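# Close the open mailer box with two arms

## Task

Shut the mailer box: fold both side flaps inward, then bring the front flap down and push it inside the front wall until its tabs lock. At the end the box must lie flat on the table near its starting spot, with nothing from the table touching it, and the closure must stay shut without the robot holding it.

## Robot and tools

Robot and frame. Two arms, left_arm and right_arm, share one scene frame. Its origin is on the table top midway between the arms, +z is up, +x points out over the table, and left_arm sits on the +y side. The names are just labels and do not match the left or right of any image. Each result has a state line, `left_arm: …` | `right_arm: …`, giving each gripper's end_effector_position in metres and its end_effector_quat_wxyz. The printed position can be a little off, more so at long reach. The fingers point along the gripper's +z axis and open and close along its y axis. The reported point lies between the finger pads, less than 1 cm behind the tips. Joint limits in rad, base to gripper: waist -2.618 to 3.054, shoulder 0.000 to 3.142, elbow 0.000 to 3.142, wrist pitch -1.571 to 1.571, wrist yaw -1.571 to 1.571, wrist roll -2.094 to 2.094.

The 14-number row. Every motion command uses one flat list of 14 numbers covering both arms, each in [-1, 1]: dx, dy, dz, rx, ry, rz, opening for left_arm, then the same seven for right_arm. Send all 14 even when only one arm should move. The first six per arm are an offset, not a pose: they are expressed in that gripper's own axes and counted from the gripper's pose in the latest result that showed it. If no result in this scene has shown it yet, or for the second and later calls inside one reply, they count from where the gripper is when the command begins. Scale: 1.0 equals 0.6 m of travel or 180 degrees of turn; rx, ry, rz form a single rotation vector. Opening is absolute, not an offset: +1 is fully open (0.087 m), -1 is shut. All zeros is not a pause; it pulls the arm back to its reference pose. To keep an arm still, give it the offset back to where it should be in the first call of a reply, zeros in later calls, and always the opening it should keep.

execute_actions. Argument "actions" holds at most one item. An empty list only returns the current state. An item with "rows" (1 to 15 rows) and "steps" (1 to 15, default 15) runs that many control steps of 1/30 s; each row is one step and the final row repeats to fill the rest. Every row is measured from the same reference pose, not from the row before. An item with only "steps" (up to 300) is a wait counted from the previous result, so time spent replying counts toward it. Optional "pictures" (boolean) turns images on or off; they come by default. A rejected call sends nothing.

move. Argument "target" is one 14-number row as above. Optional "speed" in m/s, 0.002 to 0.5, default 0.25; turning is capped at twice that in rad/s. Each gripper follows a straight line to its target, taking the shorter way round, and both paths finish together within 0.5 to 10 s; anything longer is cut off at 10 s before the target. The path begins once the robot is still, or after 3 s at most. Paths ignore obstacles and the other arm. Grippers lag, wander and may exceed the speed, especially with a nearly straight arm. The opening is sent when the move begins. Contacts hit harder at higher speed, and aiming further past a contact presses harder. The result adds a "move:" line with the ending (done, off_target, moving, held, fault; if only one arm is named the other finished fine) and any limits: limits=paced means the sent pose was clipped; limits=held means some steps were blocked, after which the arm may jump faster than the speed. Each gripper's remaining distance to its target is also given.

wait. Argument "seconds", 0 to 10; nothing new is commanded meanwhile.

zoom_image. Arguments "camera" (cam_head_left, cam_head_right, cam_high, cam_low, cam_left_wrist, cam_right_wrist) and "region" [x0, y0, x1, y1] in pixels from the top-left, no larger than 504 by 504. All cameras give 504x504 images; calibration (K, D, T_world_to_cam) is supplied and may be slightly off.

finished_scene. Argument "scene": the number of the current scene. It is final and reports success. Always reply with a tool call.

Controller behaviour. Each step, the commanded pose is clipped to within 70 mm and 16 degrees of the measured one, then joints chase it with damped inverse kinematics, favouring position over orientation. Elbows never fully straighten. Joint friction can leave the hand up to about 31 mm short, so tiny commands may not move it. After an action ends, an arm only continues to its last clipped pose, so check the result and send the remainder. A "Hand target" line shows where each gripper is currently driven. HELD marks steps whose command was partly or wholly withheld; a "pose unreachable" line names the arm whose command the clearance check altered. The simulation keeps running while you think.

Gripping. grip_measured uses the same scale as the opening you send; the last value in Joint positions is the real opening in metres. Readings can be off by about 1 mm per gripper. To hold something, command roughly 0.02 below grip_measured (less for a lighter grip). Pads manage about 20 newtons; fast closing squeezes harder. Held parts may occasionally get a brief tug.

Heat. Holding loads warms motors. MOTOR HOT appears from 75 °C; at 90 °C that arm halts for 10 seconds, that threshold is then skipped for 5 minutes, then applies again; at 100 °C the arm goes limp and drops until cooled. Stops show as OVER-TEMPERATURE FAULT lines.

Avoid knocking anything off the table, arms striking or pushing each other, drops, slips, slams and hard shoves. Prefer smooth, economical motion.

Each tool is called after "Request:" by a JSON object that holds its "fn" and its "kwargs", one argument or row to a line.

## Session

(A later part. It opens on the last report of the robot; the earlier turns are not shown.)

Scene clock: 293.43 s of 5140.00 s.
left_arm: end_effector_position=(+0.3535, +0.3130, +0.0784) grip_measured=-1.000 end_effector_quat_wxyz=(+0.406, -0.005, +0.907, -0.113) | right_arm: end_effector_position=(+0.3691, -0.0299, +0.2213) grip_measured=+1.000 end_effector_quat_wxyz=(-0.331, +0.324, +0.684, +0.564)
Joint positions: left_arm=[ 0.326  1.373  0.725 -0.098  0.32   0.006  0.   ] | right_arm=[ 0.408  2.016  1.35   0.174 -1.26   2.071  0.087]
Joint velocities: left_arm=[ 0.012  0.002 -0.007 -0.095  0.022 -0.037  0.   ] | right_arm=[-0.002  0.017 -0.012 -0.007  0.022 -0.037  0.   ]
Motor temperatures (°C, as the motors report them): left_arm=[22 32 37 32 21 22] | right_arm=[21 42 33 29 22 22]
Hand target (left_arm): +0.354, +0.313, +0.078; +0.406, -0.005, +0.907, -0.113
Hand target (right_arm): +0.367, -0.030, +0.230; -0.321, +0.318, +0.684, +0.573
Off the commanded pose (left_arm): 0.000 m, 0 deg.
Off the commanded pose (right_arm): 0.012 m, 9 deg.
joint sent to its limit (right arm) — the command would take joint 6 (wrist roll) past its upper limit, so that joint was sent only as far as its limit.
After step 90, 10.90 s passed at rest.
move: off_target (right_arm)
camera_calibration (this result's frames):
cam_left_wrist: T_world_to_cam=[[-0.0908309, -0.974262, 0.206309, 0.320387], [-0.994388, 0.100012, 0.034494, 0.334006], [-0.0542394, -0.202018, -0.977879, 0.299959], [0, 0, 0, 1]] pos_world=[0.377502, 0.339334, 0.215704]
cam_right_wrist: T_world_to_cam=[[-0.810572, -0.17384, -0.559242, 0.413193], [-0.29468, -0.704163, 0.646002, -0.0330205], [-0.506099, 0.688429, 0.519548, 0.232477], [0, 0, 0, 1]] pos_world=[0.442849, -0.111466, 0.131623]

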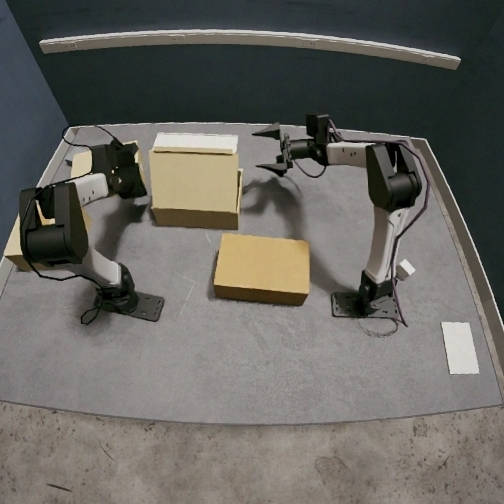

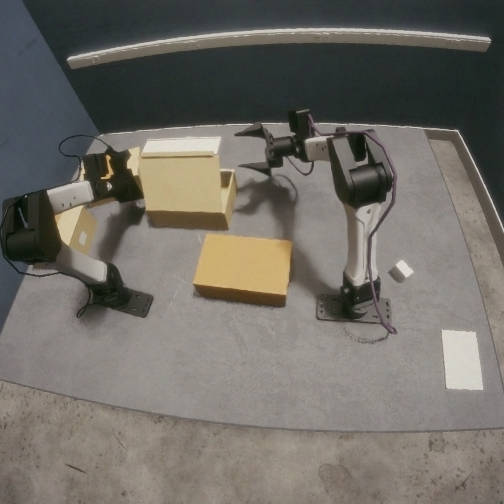

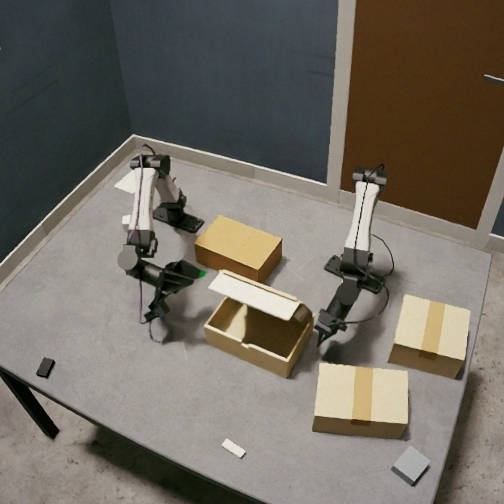

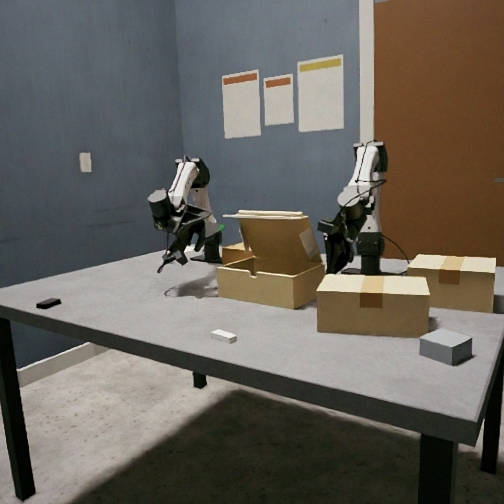

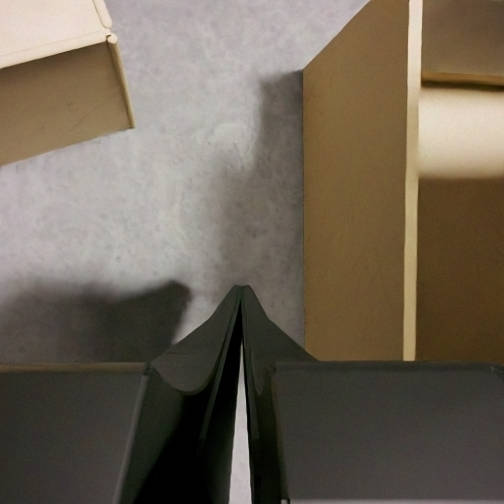

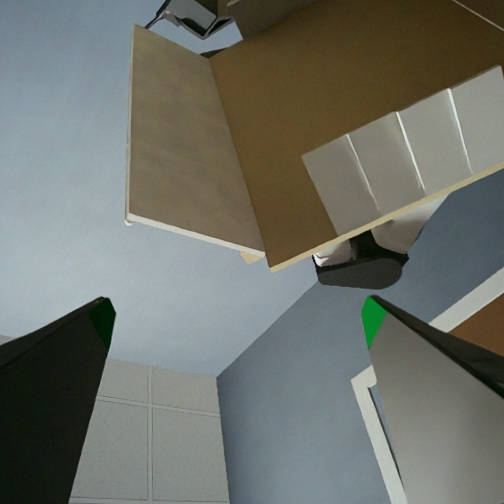

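Request:
{"fn": "move", "kwargs": {
  "target": [0,0,0,0,0,0,-1,0,0,-0.05,0,0,-0.6,1],
  "speed": 0.4
}}

Request:
{"fn": "move", "kwargs": {
  "target": [0,0,0,0,0,0,-1,0,0,0,0,0,-0.4,1],
  "speed": 0.4
}}

Scene clock: 298.70 s of 5140.00 s.
left_arm: end_effector_position=(+0.3535, +0.3130, +0.0784) grip_measured=-1.000 end_effector_quat_wxyz=(+0.406, -0.005, +0.907, -0.113) | right_arm: end_effector_position=(+0.3700, -0.0572, +0.2165) grip_measured=+1.000 end_effector_quat_wxyz=(+0.254, -0.356, +0.667, +0.603)
Joint positions: left_arm=[ 0.326  1.373  0.725 -0.098  0.32   0.006  0.   ] | right_arm=[ 0.368  1.941  1.515 -0.136 -1.299  0.137  0.087]
Joint velocities: left_arm=[-0.002 -0.012 -0.002  0.007  0.007 -0.081  0.   ] | right_arm=[ 0.007  0.002  0.022 -0.11  -0.007 -0.051  0.   ]
Motor temperatures (°C, as the motors report them): left_arm=[22 32 37 32 21 22] | right_arm=[21 42 33 30 22 22]
Hand target (left_arm): +0.354, +0.313, +0.078; +0.406, -0.005, +0.907, -0.113
Hand target (right_arm): +0.372, -0.059, +0.225; +0.263, -0.362, +0.663, +0.600
Off the commanded pose (left_arm): 0.000 m, 0 deg.
Off the commanded pose (right_arm): 0.010 m, 1 deg.
move: done
camera_calibration (this result's frames):
cam_left_wrist: T_world_to_cam=[[-0.0908309, -0.974262, 0.206309, 0.320387], [-0.994388, 0.100012, 0.034494, 0.334006], [-0.0542394, -0.202018, -0.977879, 0.299959], [0, 0, 0, 1]] pos_world=[0.377502, 0.339334, 0.215704]
cam_right_wrist: T_world_to_cam=[[0.786888, -0.0381984, -0.615913, -0.164545], [-0.340521, -0.859247, -0.381759, 0.181801], [-0.514639, 0.510132, -0.689139, 0.508839], [0, 0, 0, 1]] pos_world=[0.453254, -0.109649, 0.318719]

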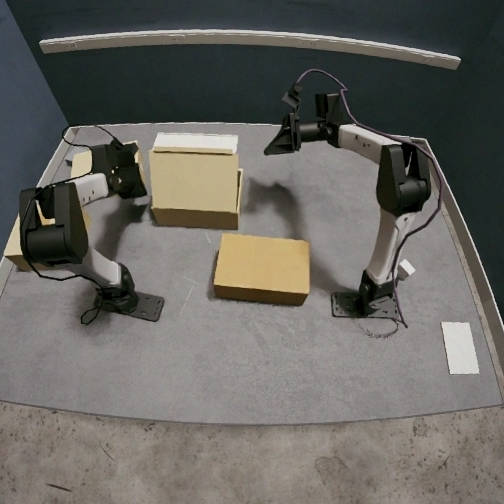

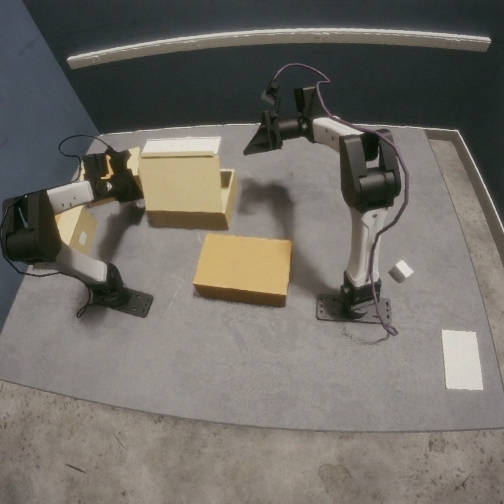

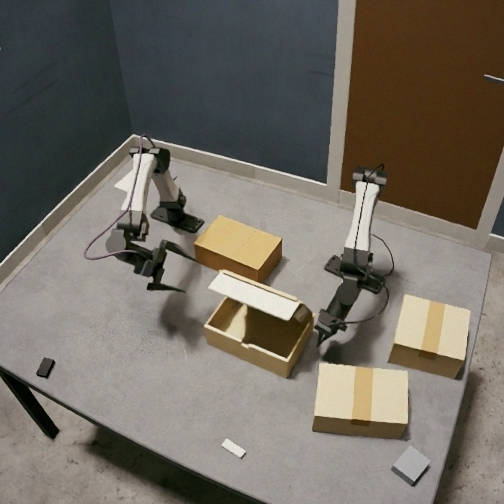

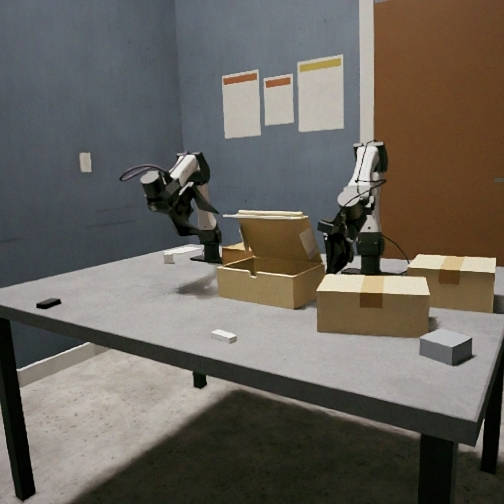

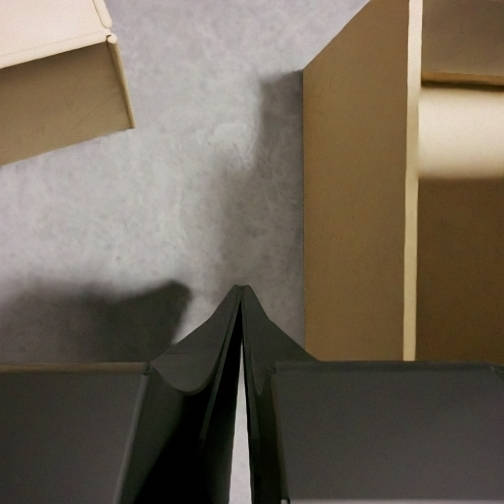

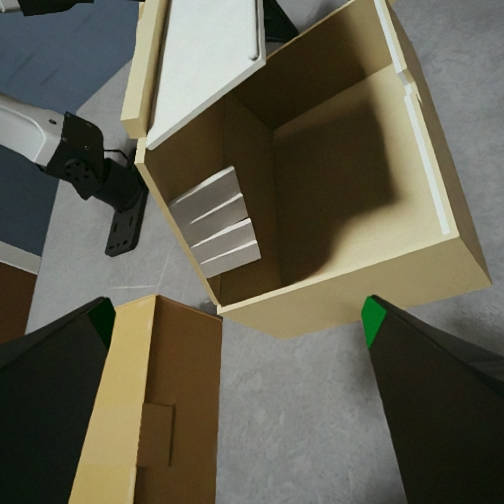

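Scene clock: 301.03 s of 5140.00 s.
left_arm: end_effector_position=(+0.3535, +0.3130, +0.0784) grip_measured=-1.000 end_effector_quat_wxyz=(+0.406, -0.005, +0.907, -0.113) | right_arm: end_effector_position=(+0.3747, -0.0585, +0.2105) grip_measured=+1.000 end_effector_quat_wxyz=(-0.558, +0.676, -0.338, -0.344)
Joint positions: left_arm=[ 0.326  1.373  0.725 -0.098  0.32   0.006  0.   ] | right_arm=[ 0.39   1.78   1.279 -0.013 -1.279 -1.051  0.087]
Joint velocities: left_arm=[ 0.007 -0.007 -0.002 -0.051  0.037  0.037  0.   ] | right_arm=[-0.012  0.012  0.012 -0.037 -0.066 -0.022  0.   ]
Motor temperatures (°C, as the motors report them): left_arm=[22 32 37 32 21 22] | right_arm=[21 42 33 30 22 22]
Hand target (left_arm): +0.354, +0.313, +0.078; +0.406, -0.005, +0.907, -0.113
Hand target (right_arm): +0.370, -0.057, +0.216; -0.560, +0.680, -0.331, -0.339
Off the commanded pose (left_arm): 0.000 m, 0 deg.
Off the commanded pose (right_arm): 0.008 m, 1 deg.
move: done
camera_calibration (this result's frames):
cam_left_wrist: T_world_to_cam=[[-0.0908309, -0.974262, 0.206309, 0.320387], [-0.994388, 0.100012, 0.034494, 0.334006], [-0.0542394, -0.202018, -0.977879, 0.299959], [0, 0, 0, 1]] pos_world=[0.377502, 0.339334, 0.215704]
cam_right_wrist: T_world_to_cam=[[0.838331, 0.130574, 0.529293, -0.422432], [0.404453, -0.799964, -0.443254, -0.0827582], [0.365538, 0.585668, -0.723446, 0.189613], [0, 0, 0, 1]] pos_world=[0.318299, -0.122096, 0.324082]

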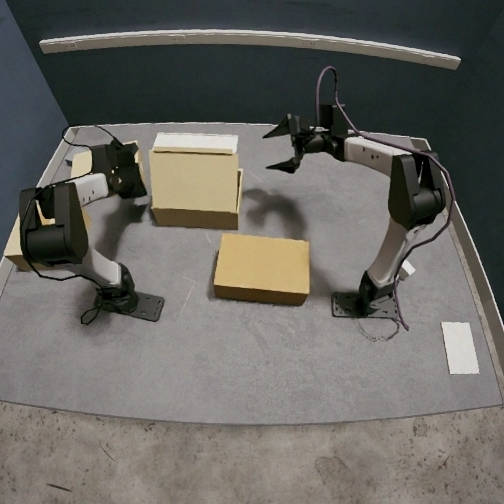

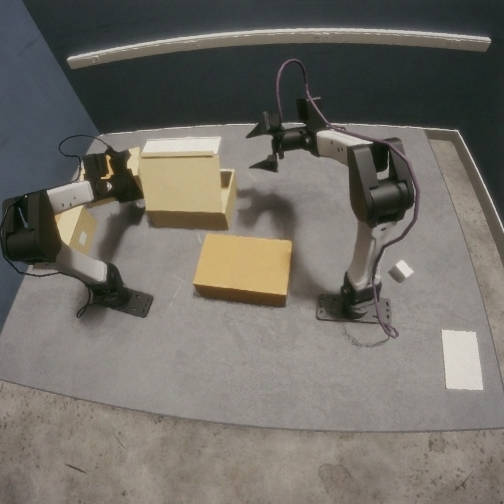

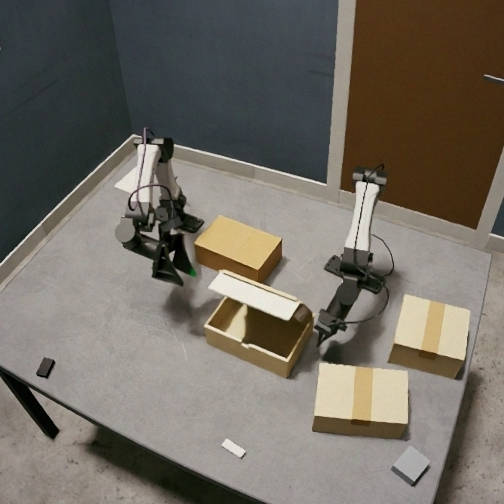

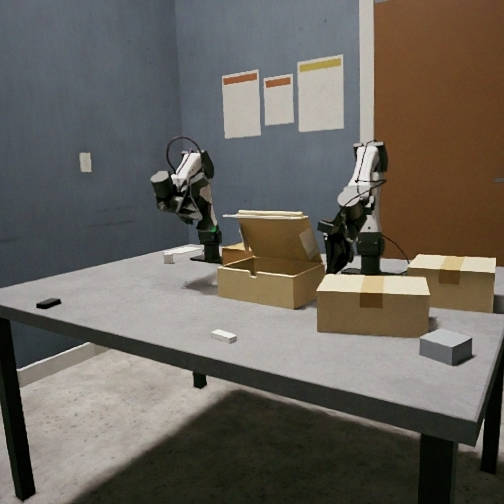

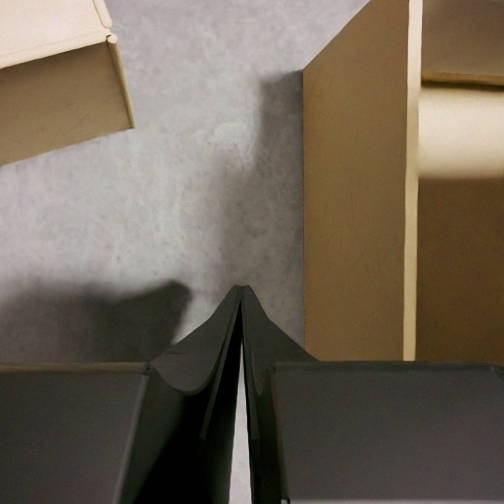

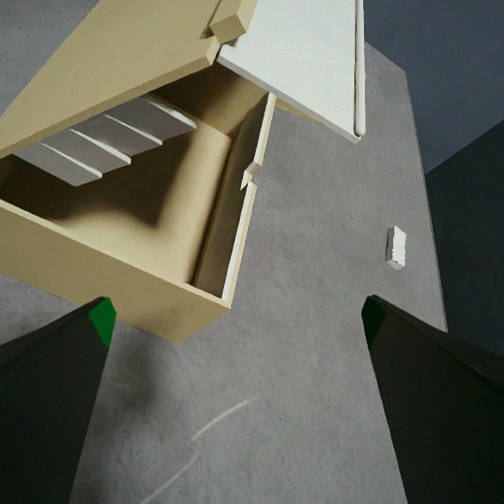

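Request:
{"fn": "move", "kwargs": {
  "target": [0,0,0,0,0,0,-1,-0.132,-0.058,0.0,0,0,0,1],
  "speed": 0.12
}}

Request:
{"fn": "move", "kwargs": {
  "target": [0,0,0,0,0,0,-1,-0.01,0,0.235,0,0,0,1],
  "speed": 0.1
}}

Scene clock: 306.37 s of 5140.00 s.
left_arm: end_effector_position=(+0.3535, +0.3130, +0.0784) grip_measured=-1.000 end_effector_quat_wxyz=(+0.406, -0.005, +0.907, -0.113) | right_arm: end_effector_position=(+0.3649, -0.0492, +0.2816) grip_measured=+1.000 end_effector_quat_wxyz=(-0.552, +0.672, -0.347, -0.351)
Joint positions: left_arm=[ 0.326  1.373  0.725 -0.098  0.32   0.006  0.   ] | right_arm=[ 0.422  1.724  1.493 -0.246 -1.251 -0.985  0.087]
Joint velocities: left_arm=[-0.012 -0.007 -0.012  0.007 -0.007 -0.022  0.   ] | right_arm=[-0.027 -0.022 -0.002 -0.037 -0.007 -0.051  0.   ]
Motor temperatures (°C, as the motors report them): left_arm=[22 32 37 32 21 22] | right_arm=[21 42 33 30 22 22]
Hand target (left_arm): +0.354, +0.313, +0.078; +0.406, -0.005, +0.907, -0.113
Hand target (right_arm): +0.362, -0.047, +0.295; -0.558, +0.676, -0.338, -0.344
Off the commanded pose (left_arm): 0.000 m, 0 deg.
Off the commanded pose (right_arm): 0.014 m, 2 deg.
After step 90, 0.97 s passed at rest.
move: off_target (right_arm)
camera_calibration (this result's frames):
cam_left_wrist: T_world_to_cam=[[-0.0908309, -0.974262, 0.206309, 0.320387], [-0.994388, 0.100012, 0.034494, 0.334006], [-0.0542394, -0.202018, -0.977879, 0.299959], [0, 0, 0, 1]] pos_world=[0.377502, 0.339334, 0.215704]
cam_right_wrist: T_world_to_cam=[[0.85197, 0.131232, 0.506878, -0.451765], [0.390942, -0.803417, -0.449095, -0.0334547], [0.348299, 0.580775, -0.735791, 0.248733], [0, 0, 0, 1]] pos_world=[0.311335, -0.11205, 0.396981]

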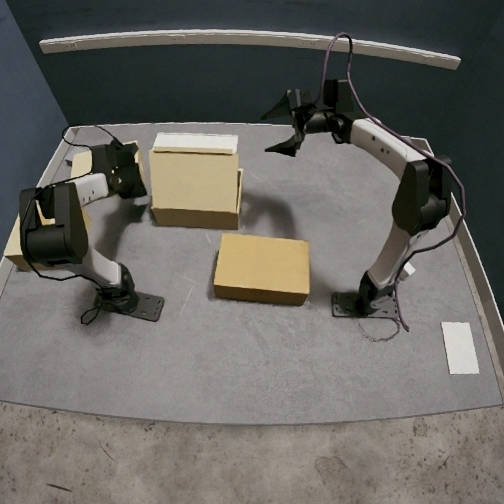

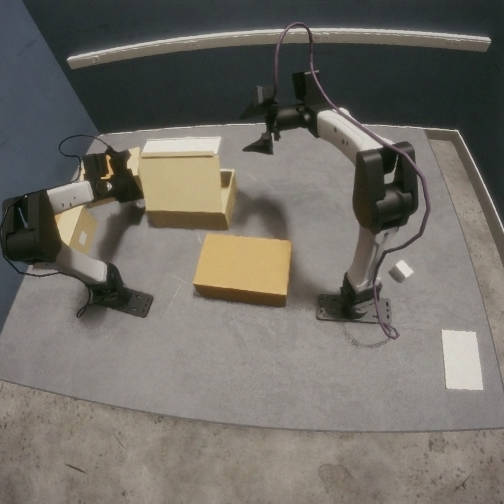

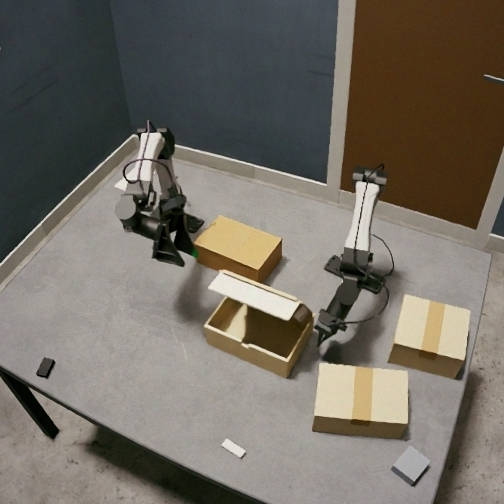

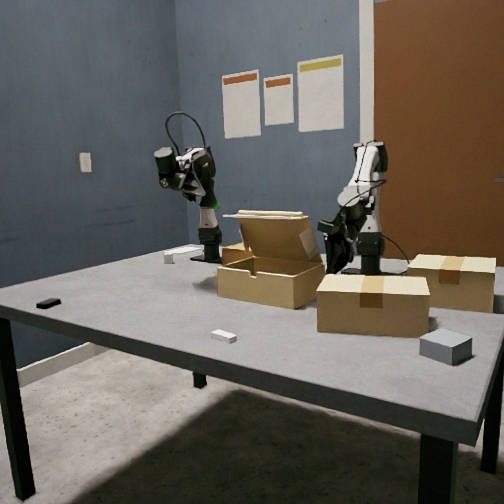

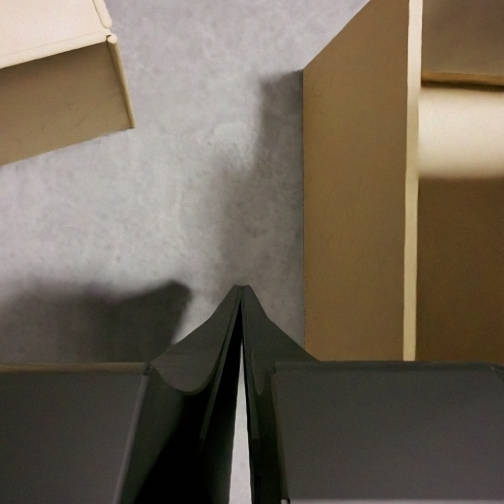

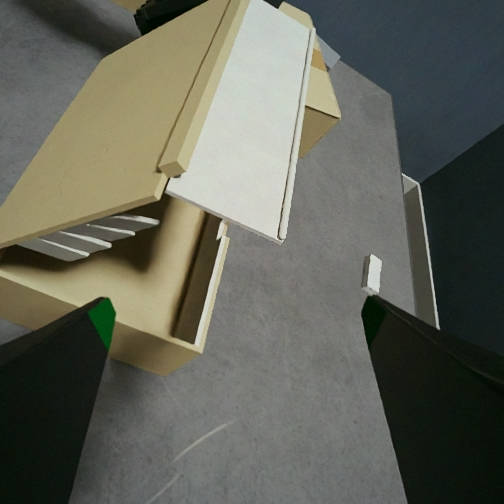

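Scene clock: 308.30 s of 5140.00 s.
left_arm: end_effector_position=(+0.3535, +0.3130, +0.0784) grip_measured=-1.000 end_effector_quat_wxyz=(+0.406, -0.005, +0.907, -0.113) | right_arm: end_effector_position=(+0.3461, +0.0844, +0.2591) grip_measured=+1.000 end_effector_quat_wxyz=(-0.540, +0.677, -0.352, -0.354)
Joint positions: left_arm=[ 0.326  1.373  0.725 -0.098  0.32   0.006  0.   ] | right_arm=[ 0.731  1.92   1.616  0.01  -0.964 -0.755  0.087]
Joint velocities: left_arm=[ 0.007 -0.032 -0.002  0.022 -0.007  0.007  0.   ] | right_arm=[ 0.007 -0.007  0.002 -0.007  0.007 -0.007  0.   ]
Motor temperatures (°C, as the motors report them): left_arm=[22 32 37 32 21 22] | right_arm=[21 42 34 30 22 22]
Hand target (left_arm): +0.354, +0.313, +0.078; +0.406, -0.005, +0.907, -0.113
Hand target (right_arm): +0.351, +0.089, +0.266; -0.551, +0.674, -0.346, -0.350
Off the commanded pose (left_arm): 0.000 m, 0 deg.
Off the commanded pose (right_arm): 0.010 m, 2 deg.
move: done
camera_calibration (this result's frames):
cam_left_wrist: T_world_to_cam=[[-0.0908309, -0.974262, 0.206309, 0.320387], [-0.994388, 0.100012, 0.034494, 0.334006], [-0.0542394, -0.202018, -0.977879, 0.299959], [0, 0, 0, 1]] pos_world=[0.377502, 0.339334, 0.215704]
cam_right_wrist: T_world_to_cam=[[0.85876, 0.148086, 0.490512, -0.441362], [0.389503, -0.810654, -0.437182, 0.0691871], [0.332895, 0.56649, -0.753837, 0.172349], [0, 0, 0, 1]] pos_world=[0.294701, 0.0238122, 0.376664]

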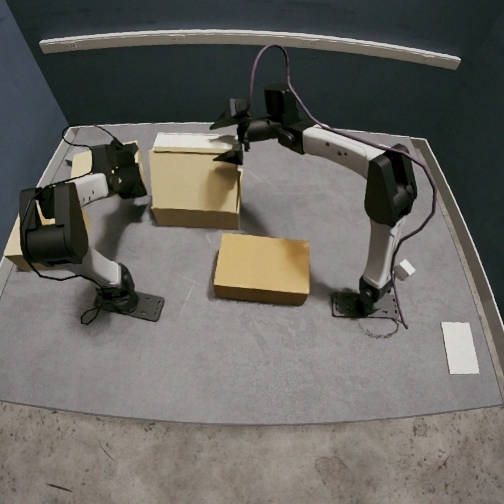

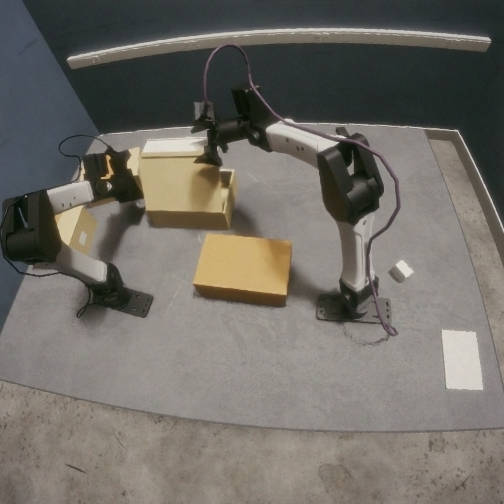

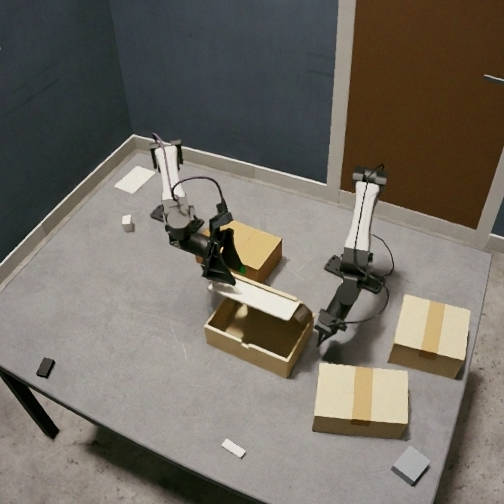

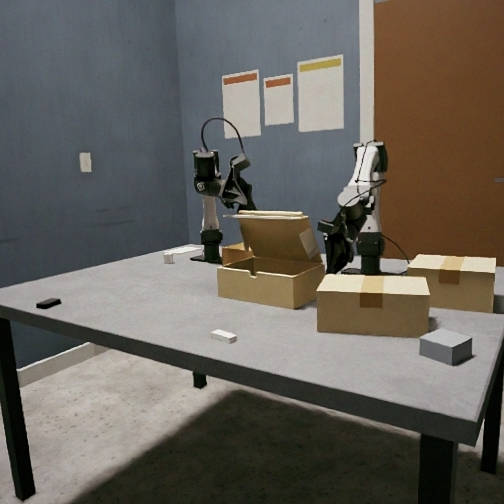

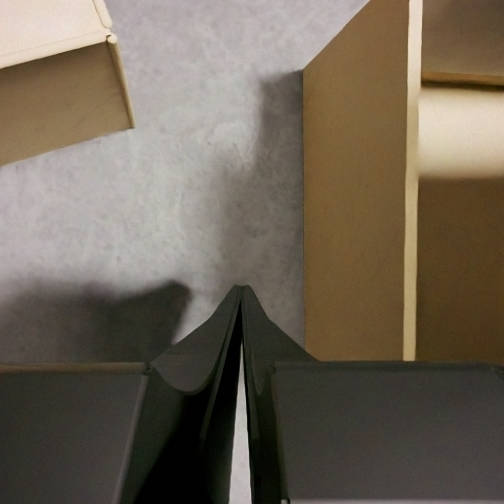

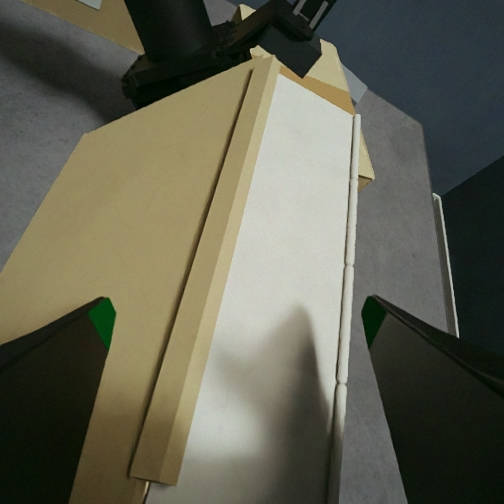

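Request:
{"fn": "move", "kwargs": {
  "target": [0,0,0,0,0,0,-1,0.04,0.035,0,0,0,0.12,0.5],
  "speed": 0.04
}}

Scene clock: 315.10 s of 5140.00 s.
left_arm: end_effector_position=(+0.3535, +0.3130, +0.0784) grip_measured=-1.000 end_effector_quat_wxyz=(+0.406, -0.005, +0.907, -0.113) | right_arm: end_effector_position=(+0.3366, +0.0805, +0.2398) grip_measured=+0.500 end_effector_quat_wxyz=(-0.470, +0.603, -0.466, -0.445)
Joint positions: left_arm=[ 0.326  1.373  0.725 -0.098  0.32   0.006  0.   ] | right_arm=[ 0.721  1.934  1.573  0.07  -0.975 -0.398  0.066]
Joint velocities: left_arm=[-0.012 -0.027  0.037  0.037 -0.051  0.007  0.   ] | right_arm=[ 0.007 -0.007 -0.012  0.007  0.022 -0.007  0.   ]
Motor temperatures (°C, as the motors report them): left_arm=[22 32 37 32 21 22] | right_arm=[21 41 34 31 22 22]
Hand target (left_arm): +0.354, +0.313, +0.078; +0.406, -0.005, +0.907, -0.113
Hand target (right_arm): +0.340, +0.078, +0.228; -0.464, +0.599, -0.473, -0.449
Off the commanded pose (left_arm): 0.000 m, 0 deg.
Off the commanded pose (right_arm): 0.012 m, 1 deg.
move: off_target (right_arm)
camera_calibration (this result's frames):
cam_left_wrist: T_world_to_cam=[[-0.0908309, -0.974262, 0.206309, 0.320387], [-0.994388, 0.100012, 0.034494, 0.334006], [-0.0542394, -0.202018, -0.977879, 0.299959], [0, 0, 0, 1]] pos_world=[0.377502, 0.339334, 0.215704]
cam_right_wrist: T_world_to_cam=[[0.981278, 0.104557, 0.161748, -0.382081], [0.173912, -0.841889, -0.51086, 0.154003], [0.0827596, 0.529426, -0.84431, 0.271977], [0, 0, 0, 1]] pos_world=[0.325636, 0.025611, 0.370108]

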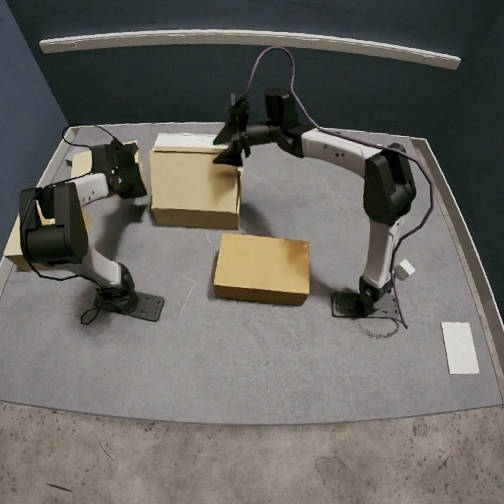

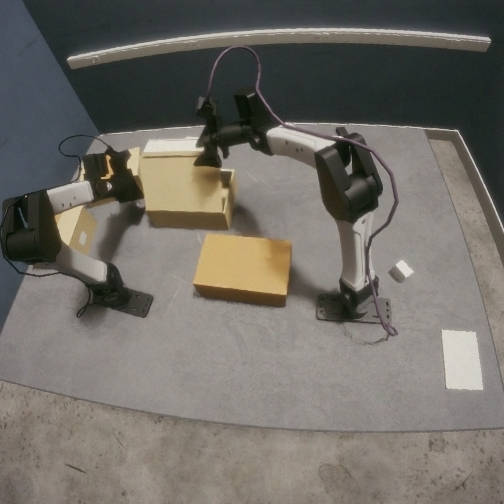

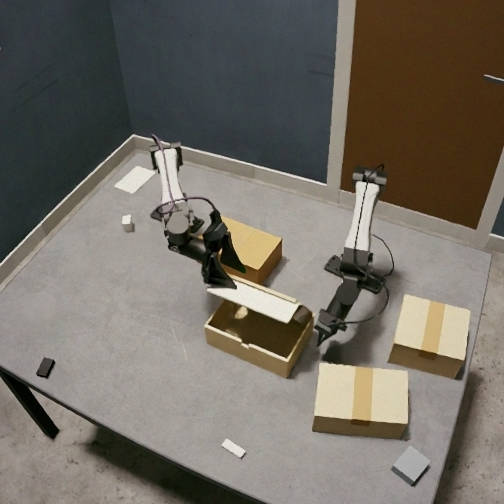

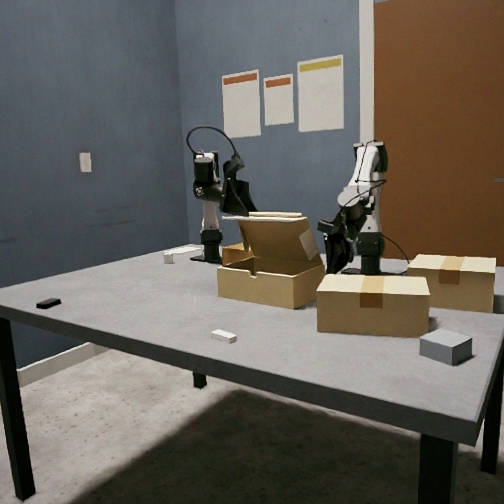

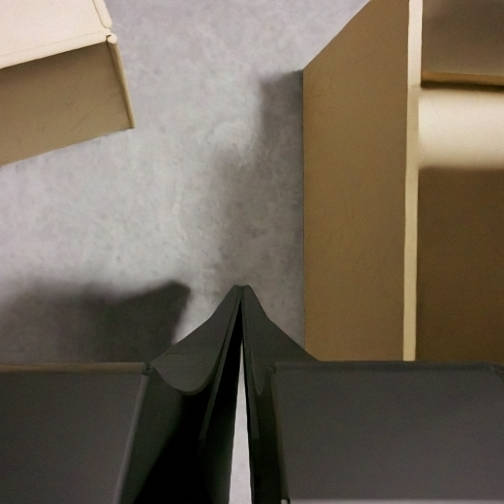

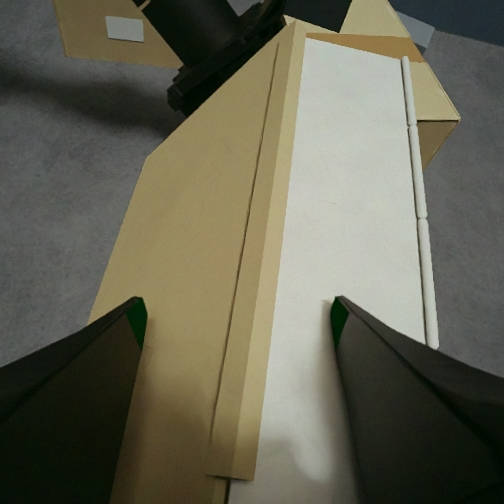

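Request:
{"fn": "move", "kwargs": {
  "target": [0,0,0,0,0,0,-1,0.07,-0.02,0,0,0,0.08,0.4],
  "speed": 0.04
}}

Scene clock: 320.13 s of 5140.00 s.
left_arm: end_effector_position=(+0.3535, +0.3130, +0.0784) grip_measured=-1.000 end_effector_quat_wxyz=(+0.406, -0.005, +0.907, -0.113) | right_arm: end_effector_position=(+0.3525, +0.0761, +0.2056) grip_measured=+0.400 end_effector_quat_wxyz=(-0.416, +0.543, -0.536, -0.495)
Joint positions: left_arm=[ 0.326  1.373  0.725 -0.098  0.32   0.006  0.   ] | right_arm=[ 0.682  2.024  1.573  0.139 -1.006 -0.186  0.061]
Joint velocities: left_arm=[-0.002  0.012 -0.007 -0.037  0.007 -0.051  0.   ] | right_arm=[ 0.012 -0.002 -0.012  0.066 -0.037  0.037 -0.001]
Motor temperatures (°C, as the motors report them): left_arm=[22 32 37 32 21 22] | right_arm=[21 41 34 31 22 22]
Hand target (left_arm): +0.354, +0.313, +0.078; +0.406, -0.005, +0.907, -0.113
Hand target (right_arm): +0.355, +0.076, +0.201; -0.411, +0.540, -0.537, -0.501
Off the commanded pose (left_arm): 0.000 m, 0 deg.
Off the commanded pose (right_arm): 0.006 m, 1 deg.
move: done
camera_calibration (this result's frames):
cam_left_wrist: T_world_to_cam=[[-0.0908309, -0.974262, 0.206309, 0.320387], [-0.994388, 0.100012, 0.034494, 0.334006], [-0.0542394, -0.202018, -0.977879, 0.299959], [0, 0, 0, 1]] pos_world=[0.377502, 0.339334, 0.215704]
cam_right_wrist: T_world_to_cam=[[0.99565, 0.0618052, -0.0697163, -0.345931], [0.0175805, -0.859477, -0.510872, 0.186525], [-0.0914941, 0.507425, -0.856825, 0.309859], [0, 0, 0, 1]] pos_world=[0.369498, 0.0244639, 0.336668]

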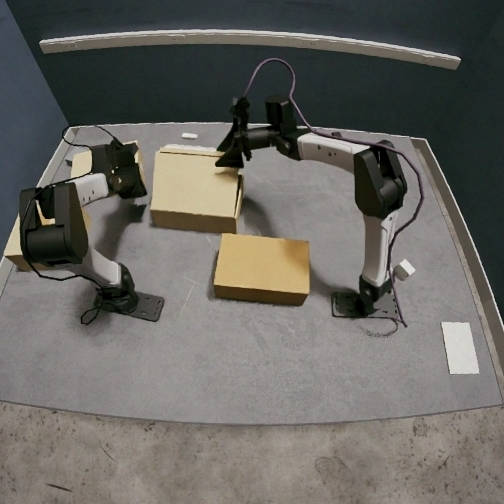

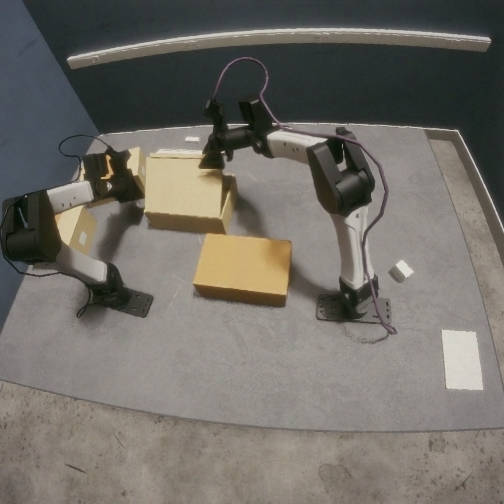

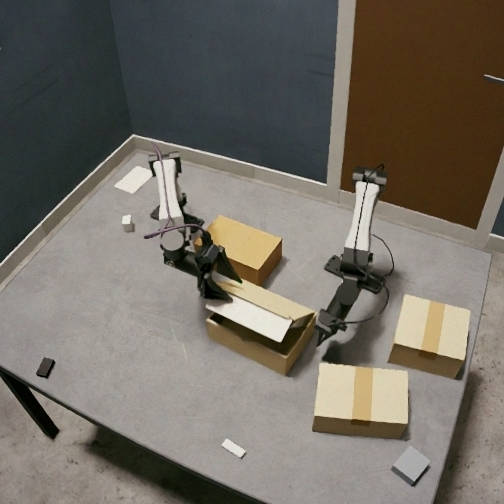

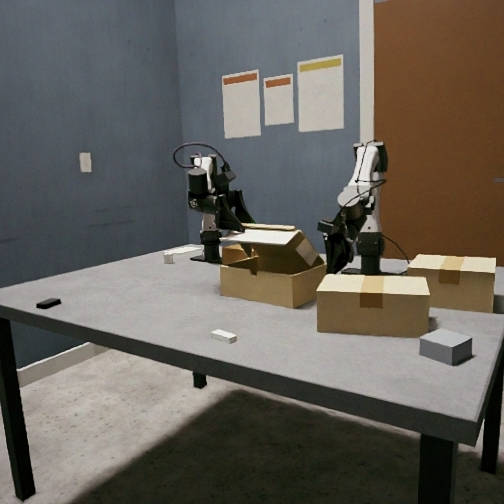

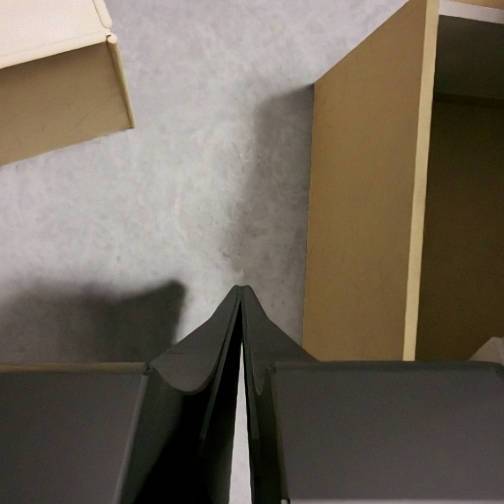

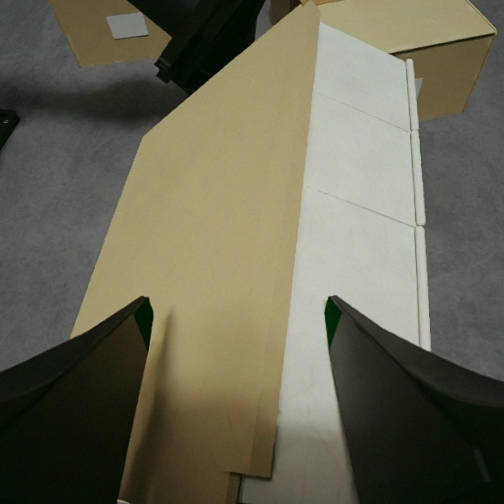

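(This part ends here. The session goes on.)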